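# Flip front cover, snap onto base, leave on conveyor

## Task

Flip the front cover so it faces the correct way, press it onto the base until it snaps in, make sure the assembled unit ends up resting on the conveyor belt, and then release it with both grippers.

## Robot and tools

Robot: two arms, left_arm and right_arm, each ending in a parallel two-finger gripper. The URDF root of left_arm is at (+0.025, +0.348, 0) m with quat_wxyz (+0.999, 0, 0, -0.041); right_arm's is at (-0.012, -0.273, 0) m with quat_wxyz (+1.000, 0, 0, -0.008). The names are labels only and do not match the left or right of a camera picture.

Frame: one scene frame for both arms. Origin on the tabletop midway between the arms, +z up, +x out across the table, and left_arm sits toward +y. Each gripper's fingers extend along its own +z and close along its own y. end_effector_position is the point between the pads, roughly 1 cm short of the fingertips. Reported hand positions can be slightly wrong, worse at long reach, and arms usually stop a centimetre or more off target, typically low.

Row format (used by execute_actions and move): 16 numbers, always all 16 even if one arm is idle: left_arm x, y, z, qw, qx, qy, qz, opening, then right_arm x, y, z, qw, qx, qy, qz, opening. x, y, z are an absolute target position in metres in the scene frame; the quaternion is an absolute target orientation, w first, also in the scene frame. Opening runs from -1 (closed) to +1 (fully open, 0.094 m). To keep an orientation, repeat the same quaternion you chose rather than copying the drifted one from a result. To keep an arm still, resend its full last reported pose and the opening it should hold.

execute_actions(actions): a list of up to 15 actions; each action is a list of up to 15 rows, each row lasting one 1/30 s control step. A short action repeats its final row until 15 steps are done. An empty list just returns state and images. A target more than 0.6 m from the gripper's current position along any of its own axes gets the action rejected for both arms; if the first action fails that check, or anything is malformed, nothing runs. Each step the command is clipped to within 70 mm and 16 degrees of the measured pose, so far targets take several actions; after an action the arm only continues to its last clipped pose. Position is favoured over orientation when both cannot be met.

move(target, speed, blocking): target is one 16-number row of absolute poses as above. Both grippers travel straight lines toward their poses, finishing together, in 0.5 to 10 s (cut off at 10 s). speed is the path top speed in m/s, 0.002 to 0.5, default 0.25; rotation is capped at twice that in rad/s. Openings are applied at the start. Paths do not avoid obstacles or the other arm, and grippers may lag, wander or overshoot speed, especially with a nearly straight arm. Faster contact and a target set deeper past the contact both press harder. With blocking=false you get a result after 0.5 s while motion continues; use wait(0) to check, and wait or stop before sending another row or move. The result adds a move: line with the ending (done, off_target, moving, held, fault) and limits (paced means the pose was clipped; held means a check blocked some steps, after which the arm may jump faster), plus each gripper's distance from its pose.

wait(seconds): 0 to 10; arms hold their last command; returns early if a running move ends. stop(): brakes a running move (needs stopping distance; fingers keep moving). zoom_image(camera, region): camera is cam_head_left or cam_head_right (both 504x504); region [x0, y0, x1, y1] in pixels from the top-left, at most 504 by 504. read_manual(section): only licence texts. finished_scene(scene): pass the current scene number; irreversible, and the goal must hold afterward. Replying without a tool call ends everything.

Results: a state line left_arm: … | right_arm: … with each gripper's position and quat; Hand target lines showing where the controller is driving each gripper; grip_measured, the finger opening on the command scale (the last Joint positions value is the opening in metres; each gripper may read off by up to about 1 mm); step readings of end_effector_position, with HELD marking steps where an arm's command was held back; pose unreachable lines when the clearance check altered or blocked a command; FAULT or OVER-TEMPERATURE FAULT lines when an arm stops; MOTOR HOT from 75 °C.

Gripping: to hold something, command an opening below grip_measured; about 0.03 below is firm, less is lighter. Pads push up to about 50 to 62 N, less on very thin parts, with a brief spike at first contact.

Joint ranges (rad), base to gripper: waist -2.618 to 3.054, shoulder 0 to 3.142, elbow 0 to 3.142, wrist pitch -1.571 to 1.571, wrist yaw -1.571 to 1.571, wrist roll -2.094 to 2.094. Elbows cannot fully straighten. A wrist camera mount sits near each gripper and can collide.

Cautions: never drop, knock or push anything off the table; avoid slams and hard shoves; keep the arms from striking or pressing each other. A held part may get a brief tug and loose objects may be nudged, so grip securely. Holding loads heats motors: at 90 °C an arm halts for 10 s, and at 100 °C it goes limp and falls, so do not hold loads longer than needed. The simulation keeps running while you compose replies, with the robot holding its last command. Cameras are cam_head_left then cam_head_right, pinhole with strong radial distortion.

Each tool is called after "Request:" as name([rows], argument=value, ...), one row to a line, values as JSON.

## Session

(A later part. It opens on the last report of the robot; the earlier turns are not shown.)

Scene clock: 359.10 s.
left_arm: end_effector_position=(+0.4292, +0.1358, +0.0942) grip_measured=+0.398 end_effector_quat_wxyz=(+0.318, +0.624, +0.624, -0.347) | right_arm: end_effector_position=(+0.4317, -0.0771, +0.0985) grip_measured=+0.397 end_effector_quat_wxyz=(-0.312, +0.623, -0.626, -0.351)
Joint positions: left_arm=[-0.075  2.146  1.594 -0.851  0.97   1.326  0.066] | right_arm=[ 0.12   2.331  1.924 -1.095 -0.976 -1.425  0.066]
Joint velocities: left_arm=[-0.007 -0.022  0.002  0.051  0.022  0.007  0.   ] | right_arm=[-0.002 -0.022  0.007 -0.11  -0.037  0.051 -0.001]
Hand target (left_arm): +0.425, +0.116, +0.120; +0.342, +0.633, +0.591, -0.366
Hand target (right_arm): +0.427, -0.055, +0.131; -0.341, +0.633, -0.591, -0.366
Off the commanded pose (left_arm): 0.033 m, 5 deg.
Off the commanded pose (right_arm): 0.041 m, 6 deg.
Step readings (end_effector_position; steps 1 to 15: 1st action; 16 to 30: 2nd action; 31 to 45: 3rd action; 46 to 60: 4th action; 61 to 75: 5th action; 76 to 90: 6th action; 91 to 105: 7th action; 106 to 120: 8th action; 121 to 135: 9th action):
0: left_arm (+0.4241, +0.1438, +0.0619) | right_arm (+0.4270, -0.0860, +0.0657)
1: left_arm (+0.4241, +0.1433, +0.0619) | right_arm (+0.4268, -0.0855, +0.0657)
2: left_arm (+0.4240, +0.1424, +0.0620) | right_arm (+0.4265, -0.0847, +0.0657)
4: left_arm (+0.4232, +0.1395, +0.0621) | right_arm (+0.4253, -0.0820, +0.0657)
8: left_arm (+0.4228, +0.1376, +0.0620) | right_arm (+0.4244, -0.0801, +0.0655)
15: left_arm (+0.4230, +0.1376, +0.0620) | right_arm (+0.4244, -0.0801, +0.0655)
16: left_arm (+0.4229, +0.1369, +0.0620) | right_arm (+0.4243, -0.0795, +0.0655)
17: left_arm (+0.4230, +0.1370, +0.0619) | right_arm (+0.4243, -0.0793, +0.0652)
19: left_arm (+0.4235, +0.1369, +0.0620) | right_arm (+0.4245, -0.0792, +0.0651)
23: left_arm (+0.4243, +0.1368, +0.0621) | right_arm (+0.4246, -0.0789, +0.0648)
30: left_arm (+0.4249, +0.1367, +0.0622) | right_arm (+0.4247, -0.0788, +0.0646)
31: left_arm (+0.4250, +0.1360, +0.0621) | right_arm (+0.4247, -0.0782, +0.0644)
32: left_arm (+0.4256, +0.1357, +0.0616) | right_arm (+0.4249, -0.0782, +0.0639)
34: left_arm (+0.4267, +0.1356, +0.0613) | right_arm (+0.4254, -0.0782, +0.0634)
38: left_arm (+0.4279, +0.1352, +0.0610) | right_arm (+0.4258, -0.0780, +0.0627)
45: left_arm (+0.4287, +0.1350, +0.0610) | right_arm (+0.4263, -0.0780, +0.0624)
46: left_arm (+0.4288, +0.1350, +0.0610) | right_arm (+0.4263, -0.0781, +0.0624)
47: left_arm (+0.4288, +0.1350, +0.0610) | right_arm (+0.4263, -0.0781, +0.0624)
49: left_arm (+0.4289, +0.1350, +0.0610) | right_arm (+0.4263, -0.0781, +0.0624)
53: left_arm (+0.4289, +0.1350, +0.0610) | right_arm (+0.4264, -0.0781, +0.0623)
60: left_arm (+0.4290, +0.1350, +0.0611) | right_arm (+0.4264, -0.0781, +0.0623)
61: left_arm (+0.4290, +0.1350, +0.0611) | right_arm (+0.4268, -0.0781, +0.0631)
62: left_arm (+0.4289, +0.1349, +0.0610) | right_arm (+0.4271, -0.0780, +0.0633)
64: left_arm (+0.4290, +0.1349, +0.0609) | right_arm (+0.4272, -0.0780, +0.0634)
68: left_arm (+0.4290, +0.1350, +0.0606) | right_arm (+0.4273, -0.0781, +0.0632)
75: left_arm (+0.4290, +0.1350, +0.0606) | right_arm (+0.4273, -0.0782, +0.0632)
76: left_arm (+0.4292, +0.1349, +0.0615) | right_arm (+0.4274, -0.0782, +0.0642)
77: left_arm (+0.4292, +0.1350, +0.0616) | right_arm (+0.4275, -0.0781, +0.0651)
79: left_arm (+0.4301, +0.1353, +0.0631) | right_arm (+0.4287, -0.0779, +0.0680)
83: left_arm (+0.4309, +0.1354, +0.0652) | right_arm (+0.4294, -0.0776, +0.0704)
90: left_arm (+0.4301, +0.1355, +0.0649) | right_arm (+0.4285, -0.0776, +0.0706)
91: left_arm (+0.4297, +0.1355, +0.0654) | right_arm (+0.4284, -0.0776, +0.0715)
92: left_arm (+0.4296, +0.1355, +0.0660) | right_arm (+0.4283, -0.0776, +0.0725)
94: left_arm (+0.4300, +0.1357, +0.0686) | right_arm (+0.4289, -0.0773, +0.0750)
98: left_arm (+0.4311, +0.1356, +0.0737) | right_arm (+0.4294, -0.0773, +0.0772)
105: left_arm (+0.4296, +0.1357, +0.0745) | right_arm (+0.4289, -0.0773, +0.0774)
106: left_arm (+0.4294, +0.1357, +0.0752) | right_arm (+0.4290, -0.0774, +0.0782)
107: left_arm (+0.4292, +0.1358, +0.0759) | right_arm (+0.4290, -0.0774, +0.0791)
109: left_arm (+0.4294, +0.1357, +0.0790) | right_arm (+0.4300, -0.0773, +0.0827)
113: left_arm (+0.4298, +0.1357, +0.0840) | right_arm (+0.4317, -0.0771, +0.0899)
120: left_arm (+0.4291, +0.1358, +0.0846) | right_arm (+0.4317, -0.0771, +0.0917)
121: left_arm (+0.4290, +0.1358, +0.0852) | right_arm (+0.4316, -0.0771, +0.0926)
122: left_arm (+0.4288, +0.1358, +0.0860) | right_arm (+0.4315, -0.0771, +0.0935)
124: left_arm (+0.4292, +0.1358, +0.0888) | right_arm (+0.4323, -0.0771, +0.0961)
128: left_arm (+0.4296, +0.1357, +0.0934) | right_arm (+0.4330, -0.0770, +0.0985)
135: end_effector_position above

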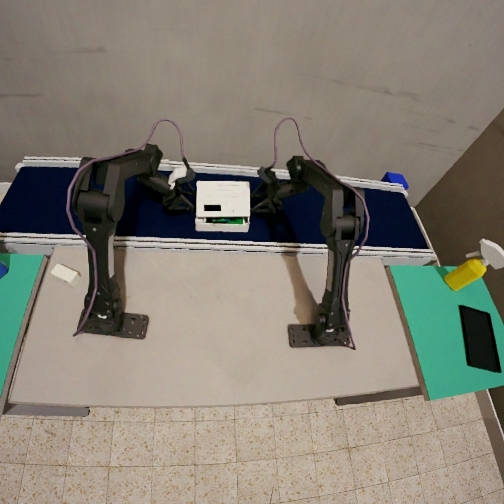

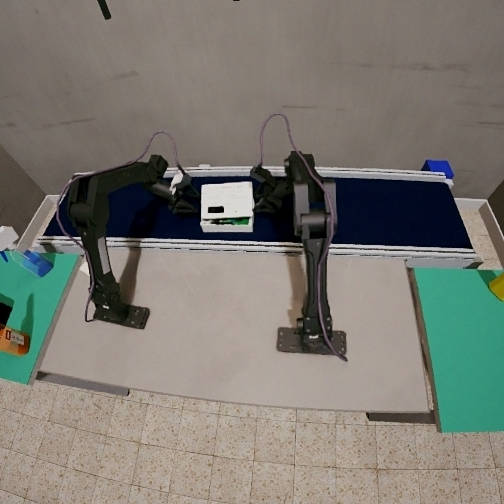

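Request:
execute_actions([
  [[0.425,0.115,0.10,0.342,0.633,0.591,-0.366,0.4, 0.428,-0.054,0.105,0.342,-0.633,0.591,0.366,0.4]],
  [[0.425,0.115,0.09,0.342,0.633,0.591,-0.366,0.4, 0.428,-0.054,0.093,0.342,-0.633,0.591,0.366,0.4]],
  [[0.425,0.115,0.08,0.342,0.633,0.591,-0.366,0.4, 0.428,-0.054,0.082,0.342,-0.633,0.591,0.366,0.4]],
  [[0.425,0.115,0.07,0.342,0.633,0.591,-0.366,0.4, 0.428,-0.054,0.072,0.342,-0.633,0.591,0.366,0.4]],
  [[0.425,0.115,0.062,0.342,0.633,0.591,-0.366,0.4, 0.428,-0.054,0.063,0.342,-0.633,0.591,0.366,0.4]],
  [[0.425,0.13,0.058,0.346,0.626,0.598,-0.362,0.4, 0.428,-0.07,0.058,0.354,-0.612,0.612,0.354,0.4]],
  [[0.425,0.146,0.056,0.346,0.626,0.598,-0.362,0.4, 0.428,-0.088,0.056,0.354,-0.612,0.612,0.354,0.4]],
  [[0.425,0.146,0.056,0.346,0.626,0.598,-0.362,0.8, 0.428,-0.088,0.056,0.354,-0.612,0.612,0.354,-1]],
  [[0.425,0.146,0.056,0.346,0.626,0.598,-0.362,0.8, 0.428,-0.088,0.056,0.354,-0.612,0.612,0.354,-1]],
])

Request:
zoom_image(camera="cam_head_left", region=[150,160,290,260])

Scene clock: 378.63 s.
left_arm: end_effector_position=(+0.4326, +0.1466, +0.0664) grip_measured=+0.798 end_effector_quat_wxyz=(+0.358, +0.635, +0.595, -0.338) | right_arm: end_effector_position=(+0.4340, -0.0887, +0.0555) grip_measured=-0.979 end_effector_quat_wxyz=(-0.357, +0.618, -0.613, -0.340)
Joint positions: left_arm=[-0.038  2.175  1.49  -0.695  1.018  1.409  0.084] | right_arm=[ 0.084  2.323  1.699 -0.798 -1.024 -1.428  0.001]
Joint velocities: left_arm=[ 0.002 -0.002  0.002 -0.037 -0.022  0.022  0.   ] | right_arm=[-0.002 -0.002  0.007 -0.022  0.051 -0.066  0.   ]
Hand target (left_arm): +0.425, +0.146, +0.056; +0.347, +0.625, +0.598, -0.362
Hand target (right_arm): +0.428, -0.088, +0.056; -0.354, +0.612, -0.612, -0.354
Off the commanded pose (left_arm): 0.013 m, 3 deg.
Off the commanded pose (right_arm): 0.006 m, 2 deg.
Step readings (end_effector_position; steps 1 to 15: 1st action; 16 to 30: 2nd action; 31 to 45: 3rd action; 46 to 60: 4th action; 61 to 75: 5th action; 76 to 90: 6th action; 91 to 105: 7th action; 106 to 120: 8th action; 121 to 135: 9th action):
0: left_arm (+0.4291, +0.1358, +0.0942) | right_arm (+0.4313, -0.0772, +0.0985)
1: left_arm (+0.4295, +0.1357, +0.0942) | right_arm (+0.4320, -0.0771, +0.0984)
2: left_arm (+0.4302, +0.1356, +0.0944) | right_arm (+0.4332, -0.0770, +0.0985)
4: left_arm (+0.4312, +0.1355, +0.0944) | right_arm (+0.4351, -0.0770, +0.0984)
8: left_arm (+0.4324, +0.1355, +0.0944) | right_arm (+0.4374, -0.0769, +0.0983)
15: left_arm (+0.4333, +0.1355, +0.0944) | right_arm (+0.4391, -0.0770, +0.0982)
16: left_arm (+0.4334, +0.1354, +0.0937) | right_arm (+0.4391, -0.0770, +0.0968)
17: left_arm (+0.4336, +0.1354, +0.0930) | right_arm (+0.4388, -0.0770, +0.0951)
19: left_arm (+0.4328, +0.1355, +0.0908) | right_arm (+0.4368, -0.0772, +0.0907)
23: left_arm (+0.4327, +0.1356, +0.0893) | right_arm (+0.4357, -0.0773, +0.0876)
30: left_arm (+0.4342, +0.1353, +0.0896) | right_arm (+0.4370, -0.0772, +0.0877)
31: left_arm (+0.4344, +0.1353, +0.0888) | right_arm (+0.4371, -0.0772, +0.0868)
32: left_arm (+0.4346, +0.1353, +0.0881) | right_arm (+0.4372, -0.0772, +0.0858)
34: left_arm (+0.4341, +0.1353, +0.0847) | right_arm (+0.4368, -0.0772, +0.0833)
38: left_arm (+0.4331, +0.1355, +0.0785) | right_arm (+0.4366, -0.0773, +0.0816)
45: left_arm (+0.4336, +0.1354, +0.0776) | right_arm (+0.4380, -0.0771, +0.0818)
46: left_arm (+0.4338, +0.1354, +0.0771) | right_arm (+0.4382, -0.0771, +0.0811)
47: left_arm (+0.4340, +0.1353, +0.0766) | right_arm (+0.4384, -0.0771, +0.0803)
49: left_arm (+0.4338, +0.1354, +0.0740) | right_arm (+0.4381, -0.0771, +0.0779)
53: left_arm (+0.4347, +0.1353, +0.0704) | right_arm (+0.4373, -0.0770, +0.0756)
60: left_arm (+0.4351, +0.1354, +0.0702) | right_arm (+0.4373, -0.0769, +0.0755)
61: left_arm (+0.4353, +0.1354, +0.0698) | right_arm (+0.4373, -0.0770, +0.0748)
62: left_arm (+0.4357, +0.1354, +0.0694) | right_arm (+0.4371, -0.0768, +0.0744)
64: left_arm (+0.4363, +0.1353, +0.0687) | right_arm (+0.4368, -0.0768, +0.0738)
68: left_arm (+0.4372, +0.1352, +0.0682) | right_arm (+0.4365, -0.0768, +0.0733)
75: left_arm (+0.4377, +0.1352, +0.0679) | right_arm (+0.4365, -0.0768, +0.0730)
76: left_arm (+0.4380, +0.1365, +0.0669) | right_arm (+0.4362, -0.0776, +0.0714)
77: left_arm (+0.4373, +0.1366, +0.0666) | right_arm (+0.4344, -0.0775, +0.0699)
79: left_arm (+0.4341, +0.1365, +0.0640) | right_arm (+0.4302, -0.0774, +0.0617)
83: left_arm (+0.4313, +0.1363, +0.0626) | right_arm (+0.4266, -0.0772, +0.0540)
90: left_arm (+0.4328, +0.1365, +0.0629) | right_arm (+0.4293, -0.0767, +0.0536)
91: left_arm (+0.4332, +0.1375, +0.0632) | right_arm (+0.4297, -0.0777, +0.0538)
92: left_arm (+0.4334, +0.1388, +0.0640) | right_arm (+0.4302, -0.0790, +0.0542)
94: left_arm (+0.4346, +0.1426, +0.0651) | right_arm (+0.4319, -0.0829, +0.0547)
98: left_arm (+0.4351, +0.1468, +0.0659) | right_arm (+0.4344, -0.0886, +0.0551)
105: left_arm (+0.4334, +0.1466, +0.0664) | right_arm (+0.4343, -0.0887, +0.0555)
106: left_arm (+0.4334, +0.1466, +0.0664) | right_arm (+0.4342, -0.0887, +0.0555)
107: left_arm (+0.4332, +0.1466, +0.0664) | right_arm (+0.4342, -0.0887, +0.0555)
109: left_arm (+0.4330, +0.1466, +0.0664) | right_arm (+0.4341, -0.0887, +0.0555)
113: left_arm (+0.4328, +0.1466, +0.0664) | right_arm (+0.4341, -0.0887, +0.0555)
120: left_arm (+0.4327, +0.1466, +0.0664) | right_arm (+0.4340, -0.0887, +0.0555)
121: left_arm (+0.4327, +0.1466, +0.0664) | right_arm (+0.4340, -0.0887, +0.0555)
122: left_arm (+0.4327, +0.1466, +0.0665) | right_arm (+0.4340, -0.0887, +0.0555)
124: left_arm (+0.4327, +0.1466, +0.0665) | right_arm (+0.4340, -0.0887, +0.0555)
128: left_arm (+0.4326, +0.1466, +0.0664) | right_arm (+0.4340, -0.0887, +0.0555)
135: end_effector_position above

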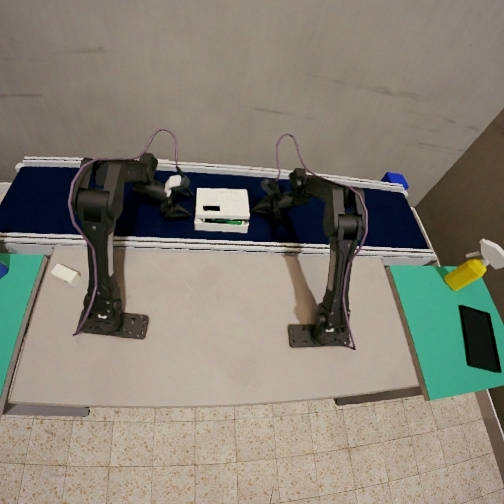

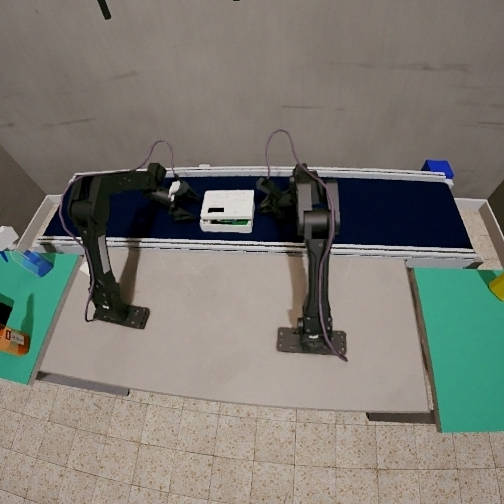

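Region (150, 160, 290, 260) of cam_head_left's 504x504 image, scaled by 3.600, with more detail than that image has; it fills the top 360 rows of this view, and the rest is white.

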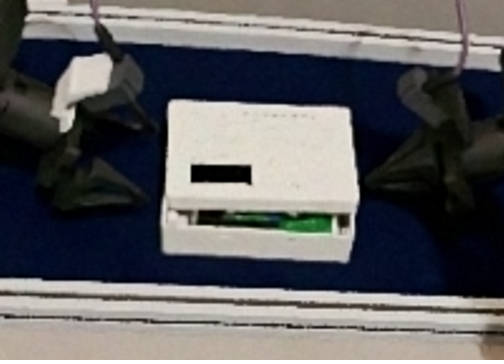

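Request:
move(target=[0.445,0.146,0.060,0.346,0.626,0.598,-0.362,0.7, 0.45,-0.088,0.070,0.354,-0.612,0.612,0.354,-1], speed=0.03)

Scene clock: 383.97 s.
left_arm: end_effector_position=(+0.4431, +0.1453, +0.0587) grip_measured=+0.702 end_effector_quat_wxyz=(+0.344, +0.632, +0.601, -0.349) | right_arm: end_effector_position=(+0.4480, -0.0878, +0.0686) grip_measured=-0.979 end_effector_quat_wxyz=(-0.352, +0.616, -0.615, -0.343)
Joint positions: left_arm=[-0.038  2.249  1.586 -0.764  1.018  1.419  0.08 ] | right_arm=[ 0.084  2.37   1.838 -0.906 -1.023 -1.43   0.001]
Joint velocities: left_arm=[ 0.002 -0.002  0.017 -0.051  0.007 -0.051  0.   ] | right_arm=[-0.012  0.002 -0.012 -0.022 -0.022 -0.037 -0.   ]
Hand target (left_arm): +0.445, +0.146, +0.060; +0.347, +0.625, +0.598, -0.361
Hand target (right_arm): +0.450, -0.088, +0.070; -0.355, +0.611, -0.613, -0.353
Off the commanded pose (left_arm): 0.002 m, 2 deg.
Off the commanded pose (right_arm): 0.002 m, 1 deg.
move: done

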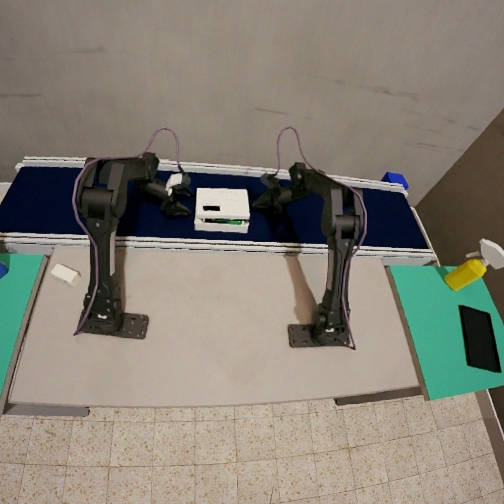

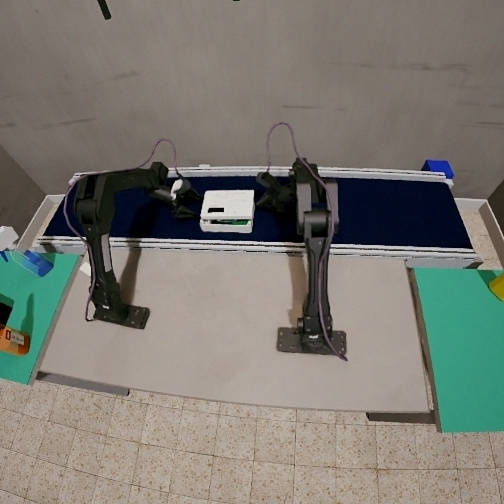

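Request:
execute_actions([
  [[0.446,0.140,0.065,0.346,0.626,0.598,-0.362,0.7, 0.45,-0.082,0.065,0.354,-0.612,0.612,0.354,-1]],
  [[0.446,0.132,0.068,0.346,0.626,0.598,-0.362,0.7, 0.45,-0.073,0.067,0.354,-0.612,0.612,0.354,-1]],
  [[0.446,0.124,0.070,0.346,0.626,0.598,-0.362,0.7, 0.45,-0.064,0.070,0.354,-0.612,0.612,0.354,-1]],
  [[0.446,0.115,0.072,0.346,0.626,0.598,-0.362,0.7, 0.45,-0.054,0.074,0.354,-0.612,0.612,0.354,-1]],
  [[0.446,0.115,0.08,0.346,0.626,0.598,-0.362,0.7, 0.45,-0.054,0.088,0.354,-0.612,0.612,0.354,-1]],
  [[0.446,0.115,0.09,0.346,0.626,0.598,-0.362,0.7, 0.45,-0.054,0.101,0.354,-0.612,0.612,0.354,-1]],
  [[0.446,0.115,0.10,0.346,0.626,0.598,-0.362,0.7, 0.45,-0.054,0.112,0.354,-0.612,0.612,0.354,-1]],
  [[0.446,0.115,0.11,0.346,0.626,0.598,-0.362,0.7, 0.45,-0.054,0.122,0.354,-0.612,0.612,0.354,-1]],
  [[0.446,0.115,0.12,0.346,0.626,0.598,-0.362,0.7, 0.45,-0.054,0.132,0.354,-0.612,0.612,0.354,-1]],
])

Request:
zoom_image(camera="cam_head_left", region=[150,160,290,260])

Scene clock: 400.60 s.
left_arm: end_effector_position=(+0.4513, +0.1351, +0.0947) grip_measured=+0.702 end_effector_quat_wxyz=(+0.327, +0.620, +0.626, -0.341) | right_arm: end_effector_position=(+0.4542, -0.0762, +0.1010) grip_measured=-0.979 end_effector_quat_wxyz=(-0.329, +0.604, -0.643, -0.337)
Joint positions: left_arm=[-0.069  2.208  1.692 -0.857  0.971  1.306  0.08 ] | right_arm=[ 0.118  2.345  1.953 -0.999 -0.97  -1.31   0.001]
Joint velocities: left_arm=[-0.007 -0.002 -0.002 -0.022  0.051 -0.066  0.001] | right_arm=[-0.007 -0.012  0.002 -0.037 -0.037  0.022 -0.   ]
Hand target (left_arm): +0.446, +0.116, +0.120; +0.346, +0.626, +0.598, -0.362
Hand target (right_arm): +0.449, -0.055, +0.131; -0.353, +0.612, -0.612, -0.354
Off the commanded pose (left_arm): 0.033 m, 5 deg.
Off the commanded pose (right_arm): 0.038 m, 5 deg.
Step readings (end_effector_position; steps 1 to 15: 1st action; 16 to 30: 2nd action; 31 to 45: 3rd action; 46 to 60: 4th action; 61 to 75: 5th action; 76 to 90: 6th action; 91 to 105: 7th action; 106 to 120: 8th action; 121 to 135: 9th action):
0: left_arm (+0.4427, +0.1453, +0.0587) | right_arm (+0.4472, -0.0878, +0.0685)
1: left_arm (+0.4430, +0.1453, +0.0591) | right_arm (+0.4472, -0.0878, +0.0685)
2: left_arm (+0.4435, +0.1453, +0.0596) | right_arm (+0.4473, -0.0878, +0.0685)
4: left_arm (+0.4449, +0.1451, +0.0610) | right_arm (+0.4475, -0.0878, +0.0685)
8: left_arm (+0.4460, +0.1449, +0.0620) | right_arm (+0.4477, -0.0878, +0.0685)
15: left_arm (+0.4460, +0.1449, +0.0620) | right_arm (+0.4478, -0.0878, +0.0686)
16: left_arm (+0.4457, +0.1443, +0.0620) | right_arm (+0.4479, -0.0870, +0.0686)
17: left_arm (+0.4452, +0.1433, +0.0620) | right_arm (+0.4482, -0.0859, +0.0687)
19: left_arm (+0.4437, +0.1401, +0.0620) | right_arm (+0.4480, -0.0822, +0.0689)
23: left_arm (+0.4424, +0.1375, +0.0619) | right_arm (+0.4474, -0.0782, +0.0688)
30: left_arm (+0.4424, +0.1375, +0.0619) | right_arm (+0.4480, -0.0781, +0.0688)
31: left_arm (+0.4424, +0.1370, +0.0619) | right_arm (+0.4481, -0.0776, +0.0688)
32: left_arm (+0.4427, +0.1368, +0.0619) | right_arm (+0.4484, -0.0776, +0.0685)
34: left_arm (+0.4434, +0.1366, +0.0620) | right_arm (+0.4487, -0.0773, +0.0684)
38: left_arm (+0.4444, +0.1365, +0.0621) | right_arm (+0.4492, -0.0772, +0.0684)
45: left_arm (+0.4451, +0.1364, +0.0622) | right_arm (+0.4496, -0.0772, +0.0684)
46: left_arm (+0.4452, +0.1358, +0.0622) | right_arm (+0.4495, -0.0763, +0.0684)
47: left_arm (+0.4462, +0.1358, +0.0618) | right_arm (+0.4497, -0.0762, +0.0680)
49: left_arm (+0.4480, +0.1357, +0.0616) | right_arm (+0.4500, -0.0757, +0.0679)
53: left_arm (+0.4491, +0.1357, +0.0613) | right_arm (+0.4510, -0.0756, +0.0671)
60: left_arm (+0.4493, +0.1357, +0.0612) | right_arm (+0.4519, -0.0756, +0.0668)
61: left_arm (+0.4493, +0.1358, +0.0612) | right_arm (+0.4519, -0.0756, +0.0668)
62: left_arm (+0.4493, +0.1358, +0.0612) | right_arm (+0.4518, -0.0756, +0.0668)
64: left_arm (+0.4493, +0.1358, +0.0612) | right_arm (+0.4518, -0.0756, +0.0668)
68: left_arm (+0.4493, +0.1358, +0.0612) | right_arm (+0.4518, -0.0756, +0.0668)
75: left_arm (+0.4493, +0.1358, +0.0612) | right_arm (+0.4518, -0.0756, +0.0668)
76: left_arm (+0.4495, +0.1357, +0.0622) | right_arm (+0.4519, -0.0755, +0.0676)
77: left_arm (+0.4497, +0.1356, +0.0623) | right_arm (+0.4522, -0.0757, +0.0679)
79: left_arm (+0.4504, +0.1353, +0.0629) | right_arm (+0.4530, -0.0760, +0.0688)
83: left_arm (+0.4506, +0.1353, +0.0632) | right_arm (+0.4533, -0.0761, +0.0692)
90: left_arm (+0.4496, +0.1355, +0.0625) | right_arm (+0.4522, -0.0760, +0.0690)
91: left_arm (+0.4495, +0.1355, +0.0632) | right_arm (+0.4521, -0.0759, +0.0698)
92: left_arm (+0.4492, +0.1355, +0.0644) | right_arm (+0.4519, -0.0758, +0.0706)
94: left_arm (+0.4496, +0.1354, +0.0682) | right_arm (+0.4525, -0.0758, +0.0739)
98: left_arm (+0.4512, +0.1352, +0.0753) | right_arm (+0.4539, -0.0759, +0.0802)
105: left_arm (+0.4508, +0.1353, +0.0760) | right_arm (+0.4534, -0.0760, +0.0814)
106: left_arm (+0.4506, +0.1354, +0.0765) | right_arm (+0.4533, -0.0761, +0.0822)
107: left_arm (+0.4503, +0.1354, +0.0770) | right_arm (+0.4530, -0.0761, +0.0830)
109: left_arm (+0.4507, +0.1352, +0.0793) | right_arm (+0.4536, -0.0760, +0.0853)
113: left_arm (+0.4515, +0.1351, +0.0836) | right_arm (+0.4542, -0.0760, +0.0875)
120: left_arm (+0.4506, +0.1353, +0.0844) | right_arm (+0.4532, -0.0762, +0.0873)
121: left_arm (+0.4504, +0.1353, +0.0851) | right_arm (+0.4532, -0.0762, +0.0882)
122: left_arm (+0.4502, +0.1352, +0.0858) | right_arm (+0.4530, -0.0762, +0.0892)
124: left_arm (+0.4510, +0.1350, +0.0889) | right_arm (+0.4537, -0.0762, +0.0926)
128: left_arm (+0.4519, +0.1350, +0.0942) | right_arm (+0.4547, -0.0761, +0.0994)
135: end_effector_position above

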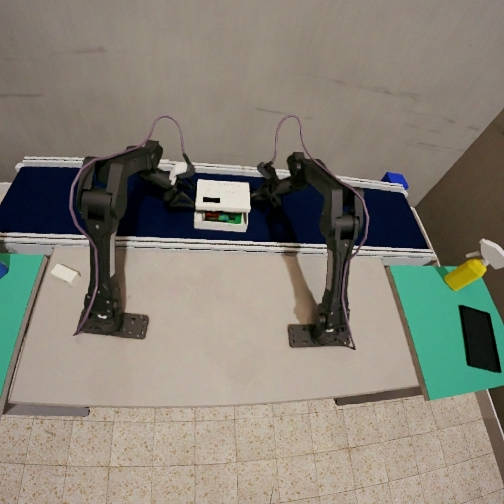

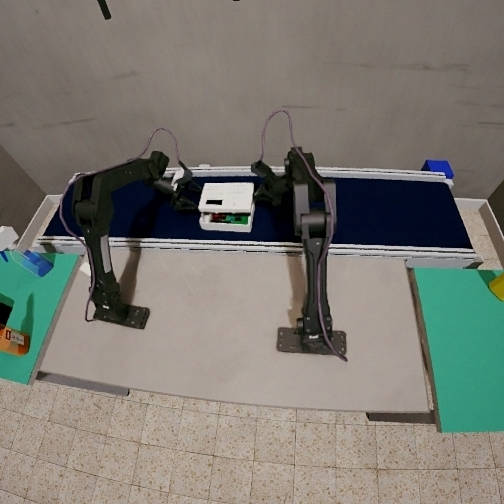

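Region (150, 160, 290, 260) of cam_head_left's 504x504 image, scaled by 3.600, with more detail than that image has; it fills the top 360 rows of this view, and the rest is white.

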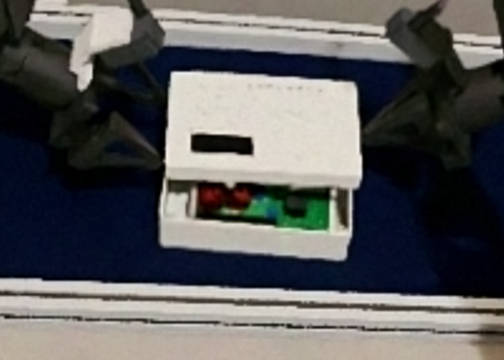

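Request:
execute_actions([
  [[0.43,0.115,0.125,0.346,0.626,0.598,-0.362,0.7, 0.434,-0.054,0.135,0.354,-0.612,0.612,0.354,-1]],
  [[0.41,0.115,0.125,0.346,0.626,0.598,-0.362,0.7, 0.414,-0.054,0.135,0.354,-0.612,0.612,0.354,-1]],
  [[0.39,0.116,0.125,0.346,0.626,0.598,-0.362,0.7, 0.394,-0.055,0.135,0.354,-0.612,0.612,0.354,-1]],
  [[0.37,0.116,0.125,0.346,0.626,0.598,-0.362,0.7, 0.374,-0.055,0.135,0.354,-0.612,0.612,0.354,-1]],
  [[0.35,0.117,0.125,0.346,0.626,0.598,-0.362,0.7, 0.354,-0.056,0.135,0.354,-0.612,0.612,0.354,-1]],
  [[0.33,0.117,0.125,0.346,0.626,0.598,-0.362,0.7, 0.334,-0.056,0.135,0.354,-0.612,0.612,0.354,-1]],
  [[0.31,0.118,0.125,0.346,0.626,0.598,-0.362,0.7, 0.314,-0.057,0.135,0.354,-0.612,0.612,0.354,-1]],
  [[0.29,0.118,0.125,0.346,0.626,0.598,-0.362,0.7, 0.294,-0.057,0.135,0.354,-0.612,0.612,0.354,-1]],
])

Request:
zoom_image(camera="cam_head_left", region=[130,160,310,300])

Scene clock: 415.90 s.
left_arm: end_effector_position=(+0.2988, +0.1349, +0.1072) grip_measured=+0.702 end_effector_quat_wxyz=(+0.318, +0.621, +0.633, -0.335) | right_arm: end_effector_position=(+0.3028, -0.0738, +0.1190) grip_measured=-0.979 end_effector_quat_wxyz=(-0.329, +0.607, -0.642, -0.332)
Joint positions: left_arm=[-0.159  1.622  0.948 -0.587  0.925  1.153  0.08 ] | right_arm=[ 0.178  1.735  1.121 -0.693 -0.948 -1.216  0.001]
Joint velocities: left_arm=[-0.002  0.007 -0.002  0.022 -0.022  0.007  0.   ] | right_arm=[ 0.017  0.007 -0.002  0.022  0.051  0.007  0.   ]
Hand target (left_arm): +0.290, +0.119, +0.125; +0.344, +0.627, +0.598, -0.362
Hand target (right_arm): +0.294, -0.058, +0.135; -0.352, +0.614, -0.612, -0.355
Off the commanded pose (left_arm): 0.026 m, 6 deg.
Off the commanded pose (right_arm): 0.025 m, 5 deg.
Step readings (end_effector_position; steps 1 to 15: 1st action; 16 to 30: 2nd action; 31 to 45: 3rd action; 46 to 60: 4th action; 61 to 75: 5th action; 76 to 90: 6th action; 91 to 105: 7th action; 106 to 120: 8th action):
0: left_arm (+0.4511, +0.1352, +0.0947) | right_arm (+0.4539, -0.0762, +0.1010)
1: left_arm (+0.4502, +0.1352, +0.0954) | right_arm (+0.4530, -0.0761, +0.1016)
2: left_arm (+0.4473, +0.1351, +0.0966) | right_arm (+0.4500, -0.0760, +0.1024)
4: left_arm (+0.4433, +0.1352, +0.1014) | right_arm (+0.4458, -0.0759, +0.1065)
8: left_arm (+0.4430, +0.1349, +0.1114) | right_arm (+0.4451, -0.0761, +0.1174)
15: left_arm (+0.4430, +0.1350, +0.1125) | right_arm (+0.4452, -0.0761, +0.1201)
16: left_arm (+0.4414, +0.1350, +0.1117) | right_arm (+0.4437, -0.0761, +0.1196)
17: left_arm (+0.4355, +0.1351, +0.1104) | right_arm (+0.4378, -0.0760, +0.1183)
19: left_arm (+0.4240, +0.1351, +0.1079) | right_arm (+0.4260, -0.0757, +0.1155)
23: left_arm (+0.4181, +0.1349, +0.1070) | right_arm (+0.4202, -0.0758, +0.1148)
30: left_arm (+0.4198, +0.1350, +0.1077) | right_arm (+0.4227, -0.0756, +0.1164)
31: left_arm (+0.4187, +0.1352, +0.1075) | right_arm (+0.4214, -0.0757, +0.1159)
32: left_arm (+0.4133, +0.1352, +0.1068) | right_arm (+0.4159, -0.0757, +0.1152)
34: left_arm (+0.4022, +0.1354, +0.1063) | right_arm (+0.4043, -0.0754, +0.1138)
38: left_arm (+0.3976, +0.1352, +0.1080) | right_arm (+0.3997, -0.0752, +0.1160)
45: left_arm (+0.3998, +0.1352, +0.1084) | right_arm (+0.4026, -0.0751, +0.1178)
46: left_arm (+0.3988, +0.1352, +0.1081) | right_arm (+0.4015, -0.0752, +0.1171)
47: left_arm (+0.3937, +0.1352, +0.1075) | right_arm (+0.3962, -0.0752, +0.1163)
49: left_arm (+0.3823, +0.1352, +0.1066) | right_arm (+0.3847, -0.0751, +0.1150)
53: left_arm (+0.3776, +0.1351, +0.1075) | right_arm (+0.3801, -0.0750, +0.1164)
60: left_arm (+0.3798, +0.1350, +0.1078) | right_arm (+0.3828, -0.0749, +0.1174)
61: left_arm (+0.3787, +0.1352, +0.1074) | right_arm (+0.3817, -0.0751, +0.1170)
62: left_arm (+0.3737, +0.1353, +0.1070) | right_arm (+0.3766, -0.0750, +0.1163)
64: left_arm (+0.3626, +0.1352, +0.1066) | right_arm (+0.3651, -0.0747, +0.1153)
68: left_arm (+0.3580, +0.1351, +0.1077) | right_arm (+0.3605, -0.0746, +0.1173)
75: left_arm (+0.3596, +0.1351, +0.1079) | right_arm (+0.3628, -0.0745, +0.1183)
76: left_arm (+0.3585, +0.1352, +0.1076) | right_arm (+0.3617, -0.0746, +0.1178)
77: left_arm (+0.3537, +0.1351, +0.1073) | right_arm (+0.3566, -0.0747, +0.1170)
79: left_arm (+0.3426, +0.1350, +0.1065) | right_arm (+0.3454, -0.0745, +0.1158)
83: left_arm (+0.3379, +0.1350, +0.1074) | right_arm (+0.3408, -0.0744, +0.1174)
90: left_arm (+0.3394, +0.1350, +0.1075) | right_arm (+0.3430, -0.0744, +0.1182)
91: left_arm (+0.3382, +0.1351, +0.1072) | right_arm (+0.3418, -0.0744, +0.1177)
92: left_arm (+0.3336, +0.1350, +0.1069) | right_arm (+0.3368, -0.0744, +0.1170)
94: left_arm (+0.3228, +0.1350, +0.1065) | right_arm (+0.3257, -0.0743, +0.1162)
98: left_arm (+0.3181, +0.1351, +0.1073) | right_arm (+0.3211, -0.0740, +0.1180)
105: left_arm (+0.3191, +0.1350, +0.1075) | right_arm (+0.3227, -0.0739, +0.1187)
106: left_arm (+0.3180, +0.1350, +0.1073) | right_arm (+0.3216, -0.0741, +0.1183)
107: left_arm (+0.3133, +0.1348, +0.1070) | right_arm (+0.3169, -0.0742, +0.1175)
109: left_arm (+0.3028, +0.1348, +0.1068) | right_arm (+0.3058, -0.0740, +0.1167)
113: left_arm (+0.2980, +0.1349, +0.1070) | right_arm (+0.3014, -0.0738, +0.1185)
120: end_effector_position above

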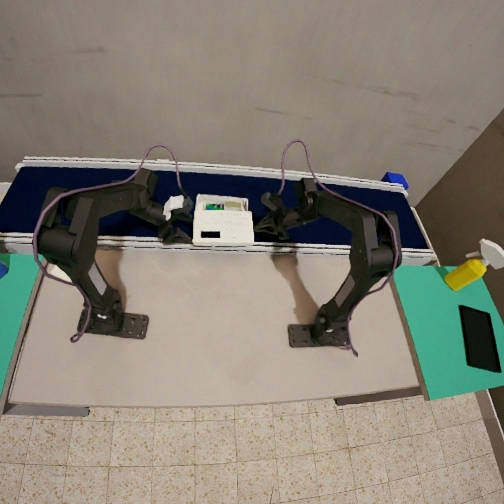

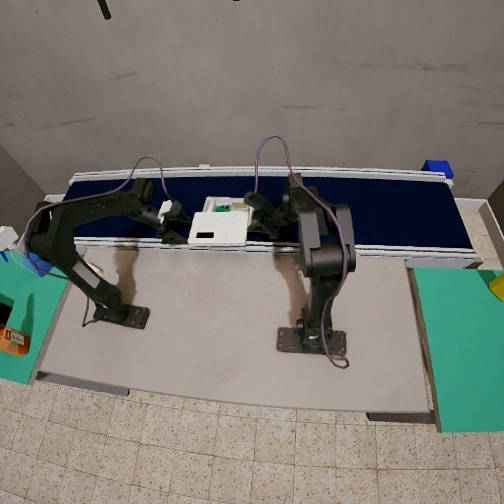

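Region (130, 160, 310, 300) of cam_head_left's 504x504 image, scaled by 2.800, with more detail than that image has.

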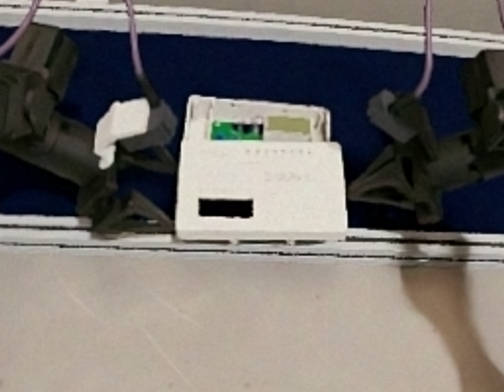

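Request:
execute_actions([
  [[0.27,0.118,0.12,0.346,0.626,0.598,-0.362,0.7, 0.274,-0.057,0.127,0.354,-0.612,0.612,0.354,-1]],
  [[0.25,0.119,0.115,0.346,0.626,0.598,-0.362,0.7, 0.254,-0.058,0.12,0.354,-0.612,0.612,0.354,-1]],
  [[0.23,0.119,0.11,0.346,0.626,0.598,-0.362,0.7, 0.234,-0.058,0.115,0.354,-0.612,0.612,0.354,-1]],
  [[0.21,0.119,0.10,0.346,0.626,0.598,-0.362,0.7, 0.214,-0.058,0.105,0.354,-0.612,0.612,0.354,-1]],
  [[0.19,0.119,0.09,0.346,0.626,0.598,-0.362,0.7, 0.194,-0.058,0.095,0.354,-0.612,0.612,0.354,-1]],
  [[0.17,0.119,0.08,0.346,0.626,0.598,-0.362,0.7, 0.174,-0.058,0.085,0.354,-0.612,0.612,0.354,-1]],
  [[0.16,0.119,0.065,0.346,0.626,0.598,-0.362,0.7, 0.164,-0.058,0.07,0.354,-0.612,0.612,0.354,-1]],
  [[0.16,0.119,0.05,0.346,0.626,0.598,-0.362,0.7, 0.164,-0.058,0.055,0.354,-0.612,0.612,0.354,-1]],
])

Request:
zoom_image(camera="cam_head_left", region=[130,180,330,330])

Scene clock: 435.37 s.
left_arm: end_effector_position=(+0.1625, +0.1365, +0.0325) grip_measured=+0.702 end_effector_quat_wxyz=(+0.313, +0.618, +0.643, -0.326) | right_arm: end_effector_position=(+0.1703, -0.0693, +0.0510) grip_measured=-0.979 end_effector_quat_wxyz=(-0.341, +0.612, -0.636, -0.324)
Joint positions: left_arm=[-0.382  1.219  0.247 -0.052  0.806  0.829  0.08 ] | right_arm=[ 0.318  1.343  0.401 -0.158 -0.896 -1.001  0.001]
Joint velocities: left_arm=[ 0.002  0.012 -0.007  0.037 -0.095 -0.051  0.   ] | right_arm=[-0.017 -0.002 -0.002  0.022  0.081  0.007  0.   ]
Hand target (left_arm): +0.159, +0.122, +0.050; +0.343, +0.628, +0.598, -0.360
Hand target (right_arm): +0.163, -0.059, +0.055; -0.351, +0.614, -0.612, -0.354
Off the commanded pose (left_arm): 0.025 m, 8 deg.
Off the commanded pose (right_arm): 0.014 m, 5 deg.
Step readings (end_effector_position; steps 1 to 15: 1st action; 16 to 30: 2nd action; 31 to 45: 3rd action; 46 to 60: 4th action; 61 to 75: 5th action; 76 to 90: 6th action; 91 to 105: 7th action; 106 to 120: 8th action):
0: left_arm (+0.2990, +0.1349, +0.1072) | right_arm (+0.3032, -0.0737, +0.1190)
1: left_arm (+0.2979, +0.1348, +0.1064) | right_arm (+0.3022, -0.0737, +0.1180)
2: left_arm (+0.2934, +0.1347, +0.1056) | right_arm (+0.2974, -0.0740, +0.1161)
4: left_arm (+0.2818, +0.1347, +0.1029) | right_arm (+0.2848, -0.0739, +0.1116)
8: left_arm (+0.2750, +0.1347, +0.1003) | right_arm (+0.2781, -0.0738, +0.1079)
15: left_arm (+0.2770, +0.1346, +0.1009) | right_arm (+0.2810, -0.0738, +0.1088)
16: left_arm (+0.2760, +0.1346, +0.1003) | right_arm (+0.2802, -0.0739, +0.1080)
17: left_arm (+0.2720, +0.1346, +0.0997) | right_arm (+0.2758, -0.0741, +0.1066)
19: left_arm (+0.2612, +0.1345, +0.0980) | right_arm (+0.2638, -0.0740, +0.1033)
23: left_arm (+0.2548, +0.1346, +0.0962) | right_arm (+0.2575, -0.0738, +0.1011)
30: left_arm (+0.2567, +0.1344, +0.0967) | right_arm (+0.2604, -0.0738, +0.1017)
31: left_arm (+0.2555, +0.1343, +0.0959) | right_arm (+0.2595, -0.0740, +0.1007)
32: left_arm (+0.2513, +0.1342, +0.0952) | right_arm (+0.2553, -0.0741, +0.0999)
34: left_arm (+0.2407, +0.1341, +0.0931) | right_arm (+0.2435, -0.0739, +0.0974)
38: left_arm (+0.2341, +0.1345, +0.0905) | right_arm (+0.2373, -0.0735, +0.0961)
45: left_arm (+0.2359, +0.1345, +0.0908) | right_arm (+0.2400, -0.0734, +0.0966)
46: left_arm (+0.2348, +0.1344, +0.0898) | right_arm (+0.2394, -0.0735, +0.0955)
47: left_arm (+0.2308, +0.1342, +0.0882) | right_arm (+0.2352, -0.0738, +0.0937)
49: left_arm (+0.2194, +0.1343, +0.0838) | right_arm (+0.2223, -0.0736, +0.0889)
53: left_arm (+0.2113, +0.1345, +0.0793) | right_arm (+0.2142, -0.0731, +0.0848)
60: left_arm (+0.2138, +0.1346, +0.0798) | right_arm (+0.2181, -0.0729, +0.0861)
61: left_arm (+0.2129, +0.1345, +0.0787) | right_arm (+0.2177, -0.0731, +0.0850)
62: left_arm (+0.2090, +0.1343, +0.0771) | right_arm (+0.2138, -0.0733, +0.0834)
64: left_arm (+0.1982, +0.1343, +0.0729) | right_arm (+0.2013, -0.0731, +0.0786)
68: left_arm (+0.1904, +0.1345, +0.0688) | right_arm (+0.1933, -0.0728, +0.0747)
75: left_arm (+0.1927, +0.1347, +0.0691) | right_arm (+0.1974, -0.0724, +0.0761)
76: left_arm (+0.1917, +0.1345, +0.0679) | right_arm (+0.1970, -0.0726, +0.0749)
77: left_arm (+0.1878, +0.1345, +0.0661) | right_arm (+0.1929, -0.0728, +0.0733)
79: left_arm (+0.1770, +0.1346, +0.0618) | right_arm (+0.1803, -0.0726, +0.0685)
83: left_arm (+0.1693, +0.1347, +0.0583) | right_arm (+0.1721, -0.0722, +0.0647)
90: left_arm (+0.1715, +0.1349, +0.0584) | right_arm (+0.1765, -0.0719, +0.0661)
91: left_arm (+0.1712, +0.1349, +0.0567) | right_arm (+0.1767, -0.0720, +0.0647)
92: left_arm (+0.1695, +0.1349, +0.0538) | right_arm (+0.1750, -0.0721, +0.0622)
94: left_arm (+0.1628, +0.1353, +0.0475) | right_arm (+0.1669, -0.0717, +0.0560)
98: left_arm (+0.1582, +0.1354, +0.0432) | right_arm (+0.1620, -0.0713, +0.0521)
105: left_arm (+0.1603, +0.1357, +0.0424) | right_arm (+0.1661, -0.0708, +0.0528)
106: left_arm (+0.1608, +0.1357, +0.0415) | right_arm (+0.1669, -0.0707, +0.0523)
107: left_arm (+0.1608, +0.1359, +0.0396) | right_arm (+0.1672, -0.0708, +0.0513)
109: left_arm (+0.1603, +0.1361, +0.0365) | right_arm (+0.1665, -0.0706, +0.0500)
113: left_arm (+0.1611, +0.1361, +0.0342) | right_arm (+0.1679, -0.0700, +0.0498)
120: end_effector_position above

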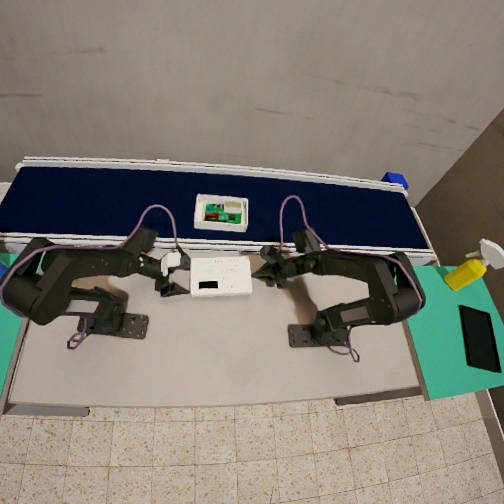

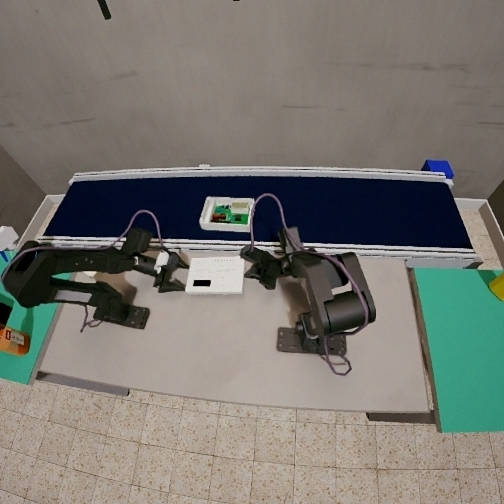

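Region (130, 180, 330, 330) of cam_head_left's 504x504 image, scaled by 2.520, with more detail than that image has; it fills the top 378 rows of this view, and the rest is white.

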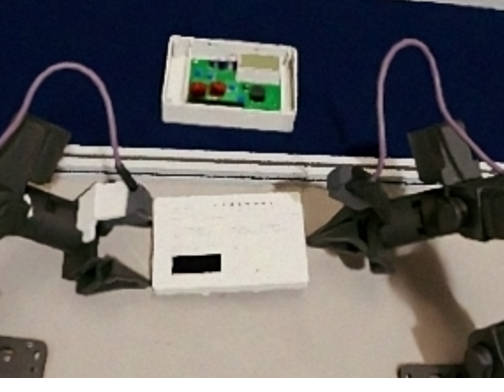

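Request:
execute_actions([
  [[0.16,0.121,0.047,0.346,0.626,0.598,-0.362,0.7, 0.164,-0.058,0.044,0.354,-0.612,0.612,0.354,-1]],
  [[0.16,0.121,0.041,0.346,0.626,0.598,-0.362,0.7, 0.164,-0.058,0.035,0.354,-0.612,0.612,0.354,-1]],
  [[0.16,0.121,0.035,0.346,0.626,0.598,-0.362,0.7, 0.164,-0.058,0.029,0.354,-0.612,0.612,0.354,-1]],
])

Request:
zoom_image(camera="cam_head_left", region=[130,180,330,330])

Scene clock: 441.80 s.
left_arm: end_effector_position=(+0.1627, +0.1359, +0.0211) grip_measured=+0.702 end_effector_quat_wxyz=(+0.316, +0.616, +0.640, -0.331) | right_arm: end_effector_position=(+0.1694, -0.0708, +0.0228) grip_measured=-0.979 end_effector_quat_wxyz=(-0.334, +0.609, -0.642, -0.326)
Joint positions: left_arm=[-0.375  1.298  0.214  0.065  0.822  0.829  0.08 ] | right_arm=[ 0.315  1.47   0.348  0.004 -0.892 -0.999  0.001]
Joint velocities: left_arm=[-0.012 -0.002 -0.017 -0.007 -0.022 -0.007 -0.001] | right_arm=[ 0.002  0.002 -0.027  0.037  0.037  0.022  0.   ]
Hand target (left_arm): +0.159, +0.123, +0.035; +0.344, +0.628, +0.599, -0.360
Hand target (right_arm): +0.163, -0.059, +0.030; -0.351, +0.614, -0.612, -0.354
Off the commanded pose (left_arm): 0.021 m, 7 deg.
Off the commanded pose (right_arm): 0.015 m, 5 deg.
Step readings (end_effector_position; steps 1 to 15: 1st action; 16 to 30: 2nd action; 31 to 45: 3rd action):
0: left_arm (+0.1631, +0.1367, +0.0320) | right_arm (+0.1715, -0.0689, +0.0516)
1: left_arm (+0.1632, +0.1368, +0.0316) | right_arm (+0.1718, -0.0688, +0.0504)
2: left_arm (+0.1634, +0.1370, +0.0310) | right_arm (+0.1719, -0.0688, +0.0478)
4: left_arm (+0.1630, +0.1369, +0.0304) | right_arm (+0.1704, -0.0697, +0.0409)
8: left_arm (+0.1629, +0.1359, +0.0315) | right_arm (+0.1692, -0.0709, +0.0350)
15: left_arm (+0.1639, +0.1354, +0.0322) | right_arm (+0.1704, -0.0714, +0.0345)
16: left_arm (+0.1641, +0.1354, +0.0315) | right_arm (+0.1708, -0.0714, +0.0335)
17: left_arm (+0.1640, +0.1356, +0.0298) | right_arm (+0.1707, -0.0714, +0.0315)
19: left_arm (+0.1630, +0.1358, +0.0272) | right_arm (+0.1691, -0.0714, +0.0274)
23: left_arm (+0.1628, +0.1356, +0.0259) | right_arm (+0.1691, -0.0714, +0.0254)
30: left_arm (+0.1629, +0.1356, +0.0253) | right_arm (+0.1692, -0.0713, +0.0253)
31: left_arm (+0.1630, +0.1356, +0.0246) | right_arm (+0.1692, -0.0712, +0.0248)
32: left_arm (+0.1626, +0.1359, +0.0228) | right_arm (+0.1692, -0.0710, +0.0238)
34: left_arm (+0.1626, +0.1361, +0.0211) | right_arm (+0.1693, -0.0707, +0.0228)
38: left_arm (+0.1627, +0.1358, +0.0213) | right_arm (+0.1694, -0.0708, +0.0228)
45: end_effector_position above

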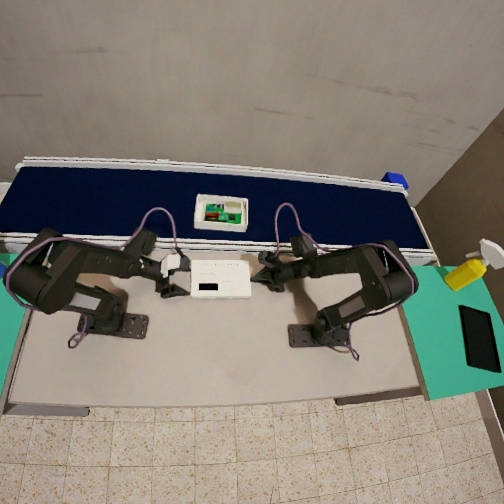

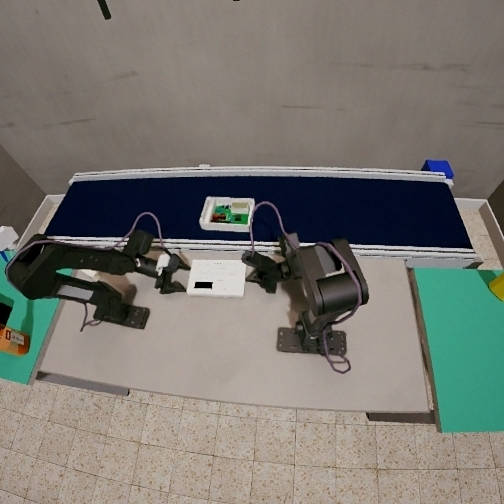

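Region (130, 180, 330, 330) of cam_head_left's 504x504 image, scaled by 2.520, with more detail than that image has; it fills the top 378 rows of this view, and the rest is white.

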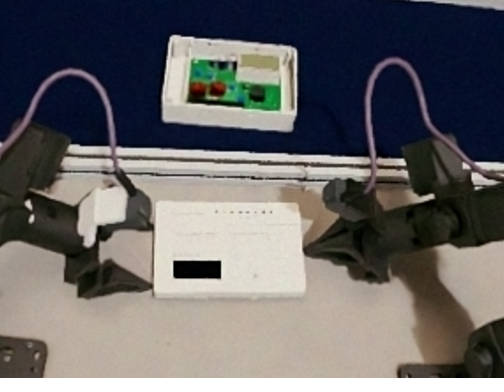

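Request:
move(target=[0.163,0.16,0.025,0.346,0.626,0.598,-0.362,0.7, 0.169,-0.095,0.027,0.354,-0.612,0.612,0.354,-1], speed=0.04)

Request:
move(target=[0.22,0.26,0.12,0.346,0.626,0.598,-0.362,0.7, 0.17,-0.06,0.12,0.1,-0.3,0.94,0.1,1])

Request:
move(target=[0.22,0.26,0.12,0.346,0.626,0.598,-0.362,0.7, 0.17,0.035,0.07,0,0.342,0.94,0,1])

Request:
move(target=[0.22,0.26,0.12,0.346,0.626,0.598,-0.362,0.7, 0.17,0.035,0.022,0,0.342,0.94,0,1], speed=0.03)

Request:
zoom_image(camera="cam_head_left", region=[130,180,330,330])

Scene clock: 453.43 s.
left_arm: end_effector_position=(+0.1612, +0.1614, +0.0212) grip_measured=+0.702 end_effector_quat_wxyz=(+0.348, +0.629, +0.601, -0.350) | right_arm: end_effector_position=(+0.1642, -0.0954, +0.0237) grip_measured=-0.979 end_effector_quat_wxyz=(-0.354, +0.616, -0.614, -0.344)
Joint positions: left_arm=[-0.16   1.354  0.213 -0.084  0.994  1.184  0.08 ] | right_arm=[ 0.15   1.513  0.365 -0.183 -1.015 -1.306  0.001]
Joint velocities: left_arm=[ 0.002 -0.022  0.002 -0.022 -0.022  0.037 -0.   ] | right_arm=[-0.007 -0.002  0.012 -0.022 -0.007 -0.007  0.001]
Hand target (left_arm): +0.163, +0.160, +0.025; +0.347, +0.625, +0.598, -0.362
Hand target (right_arm): +0.169, -0.094, +0.027; -0.355, +0.611, -0.612, -0.354
Off the commanded pose (left_arm): 0.004 m, 1 deg.
Off the commanded pose (right_arm): 0.006 m, 1 deg.
move: done

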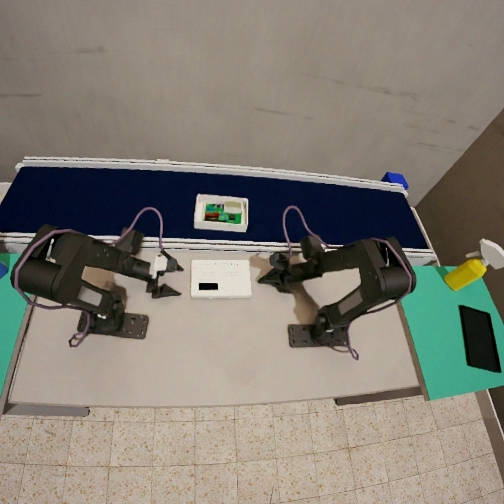

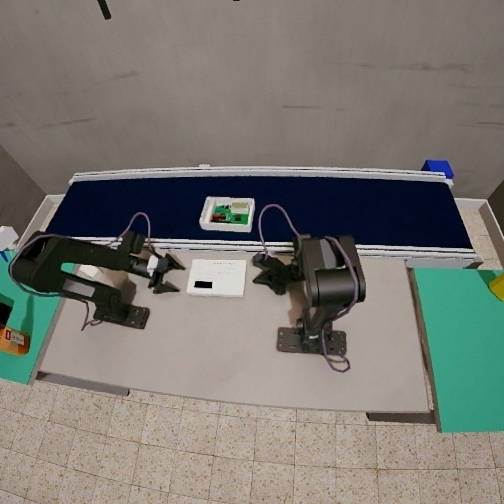

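Scene clock: 456.43 s.
left_arm: end_effector_position=(+0.2167, +0.2578, +0.1168) grip_measured=+0.702 end_effector_quat_wxyz=(+0.334, +0.619, +0.621, -0.346) | right_arm: end_effector_position=(+0.1699, -0.0642, +0.1134) grip_measured=+1.000 end_effector_quat_wxyz=(+0.103, -0.300, +0.943, +0.100)
Joint positions: left_arm=[ 0.379  1.513  0.838 -1.344  0.931  2.092  0.08 ] | right_arm=[ 0.815  1.334  1.001 -0.96  -0.079  0.195  0.094]
Joint velocities: left_arm=[ 0.002 -0.012 -0.007 -0.11   0.022 -0.007  0.001] | right_arm=[-0.002 -0.012  0.002 -0.007 -0.022  0.037  0.   ]
Hand target (left_arm): +0.220, +0.260, +0.120; +0.335, +0.618, +0.621, -0.346
Hand target (right_arm): +0.172, -0.060, +0.118; +0.103, -0.300, +0.944, +0.097
Off the commanded pose (left_arm): 0.005 m, 4 deg.
Off the commanded pose (right_arm): 0.008 m, 0 deg.
joint sent to its limit (left arm) — the command would take joint 6 (wrist roll) past its upper limit, so that joint was sent only as far as its limit.
move: off_target (left_arm)

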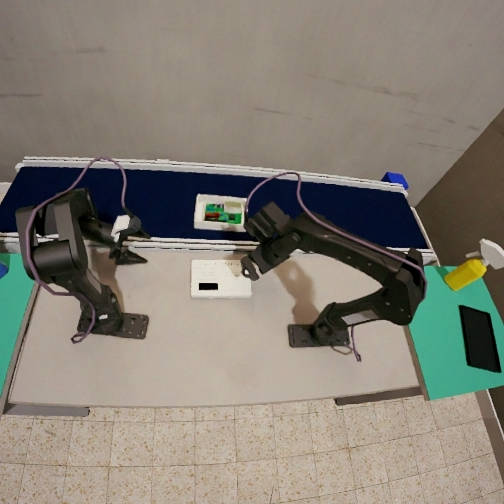

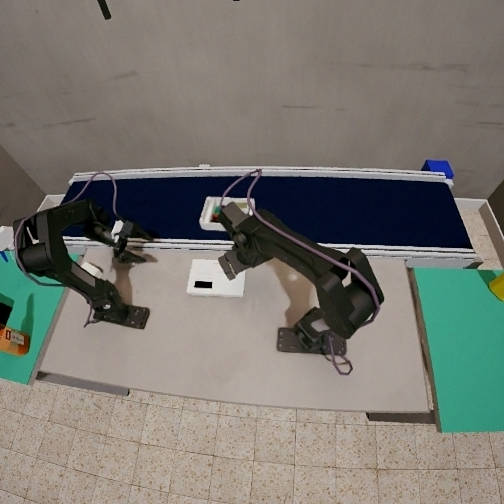

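Scene clock: 459.70 s.
left_arm: end_effector_position=(+0.2166, +0.2579, +0.1167) grip_measured=+0.702 end_effector_quat_wxyz=(+0.334, +0.619, +0.621, -0.346) | right_arm: end_effector_position=(+0.1717, +0.0310, +0.0687) grip_measured=+1.000 end_effector_quat_wxyz=(+0.002, +0.342, +0.940, +0.006)
Joint positions: left_arm=[ 0.379  1.513  0.838 -1.344  0.93   2.092  0.08 ] | right_arm=[ 1.04   1.902  1.457 -1.114  0.003  1.724  0.094]
Joint velocities: left_arm=[ 0.002 -0.002  0.017 -0.022  0.051 -0.022 -0.001] | right_arm=[ 0.012 -0.027 -0.002 -0.066  0.007 -0.037  0.   ]
Hand target (left_arm): +0.220, +0.259, +0.120; +0.335, +0.620, +0.620, -0.346
Hand target (right_arm): +0.171, +0.034, +0.070; +0.002, +0.343, +0.939, -0.000
Off the commanded pose (left_arm): 0.005 m, 4 deg.
Off the commanded pose (right_arm): 0.005 m, 1 deg.
joint sent to its limit (left arm) — the command would take joint 6 (wrist roll) past its upper limit, so that joint was sent only as far as its limit.
move: off_target (left_arm)

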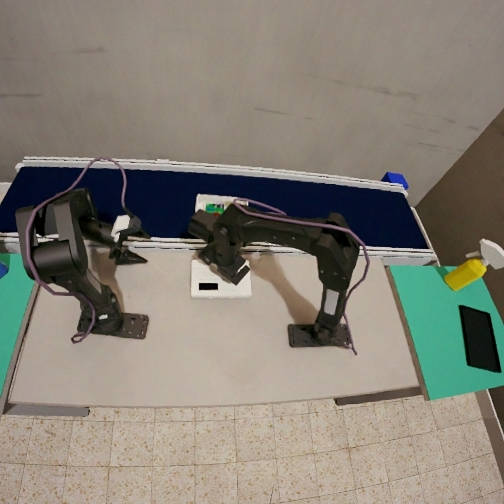

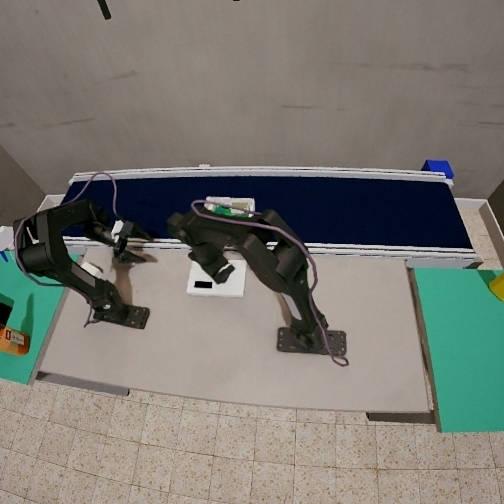

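Scene clock: 461.50 s.
left_arm: end_effector_position=(+0.2166, +0.2579, +0.1166) grip_measured=+0.702 end_effector_quat_wxyz=(+0.333, +0.620, +0.621, -0.346) | right_arm: end_effector_position=(+0.1747, +0.0372, +0.0383) grip_measured=+1.000 end_effector_quat_wxyz=(+0.002, +0.342, +0.939, +0.014)
Joint positions: left_arm=[ 0.379  1.513  0.838 -1.344  0.93   2.092  0.08 ] | right_arm=[ 1.04   1.941  1.387 -0.988 -0.001  1.724  0.094]
Joint velocities: left_arm=[-0.007 -0.002 -0.027 -0.022 -0.051  0.007 -0.001] | right_arm=[-0.007 -0.002 -0.002 -0.037  0.007  0.007  0.   ]
Hand target (left_arm): +0.220, +0.259, +0.120; +0.335, +0.620, +0.620, -0.346
Hand target (right_arm): +0.170, +0.034, +0.023; +0.000, +0.342, +0.940, -0.000
Off the commanded pose (left_arm): 0.005 m, 4 deg.
Off the commanded pose (right_arm): 0.017 m, 2 deg.
joint sent to its limit (left arm) — the command would take joint 6 (wrist roll) past its upper limit, so that joint was sent only as far as its limit.
move: off_target (left_arm, right_arm)

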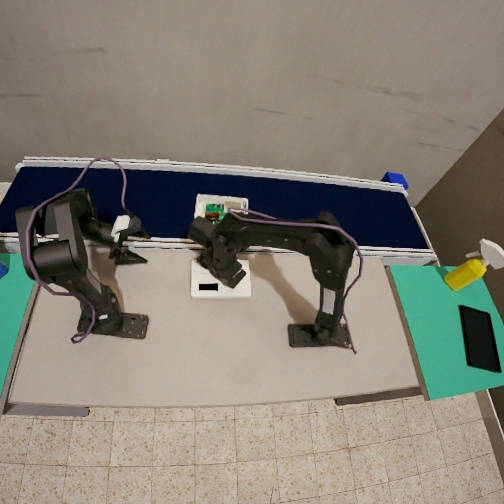

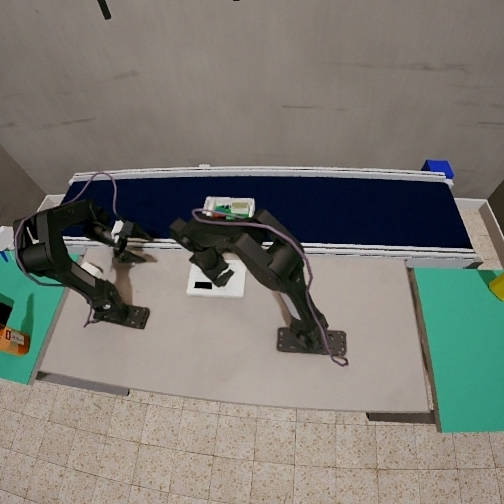

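Region (130, 180, 330, 330) of cam_head_left's 504x504 image, scaled by 2.520, with more detail than that image has; it fills the top 378 rows of this view, and the rest is white.

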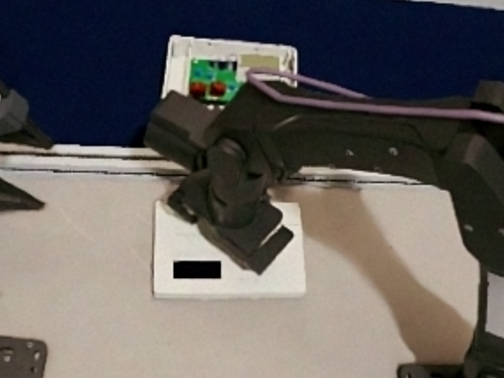

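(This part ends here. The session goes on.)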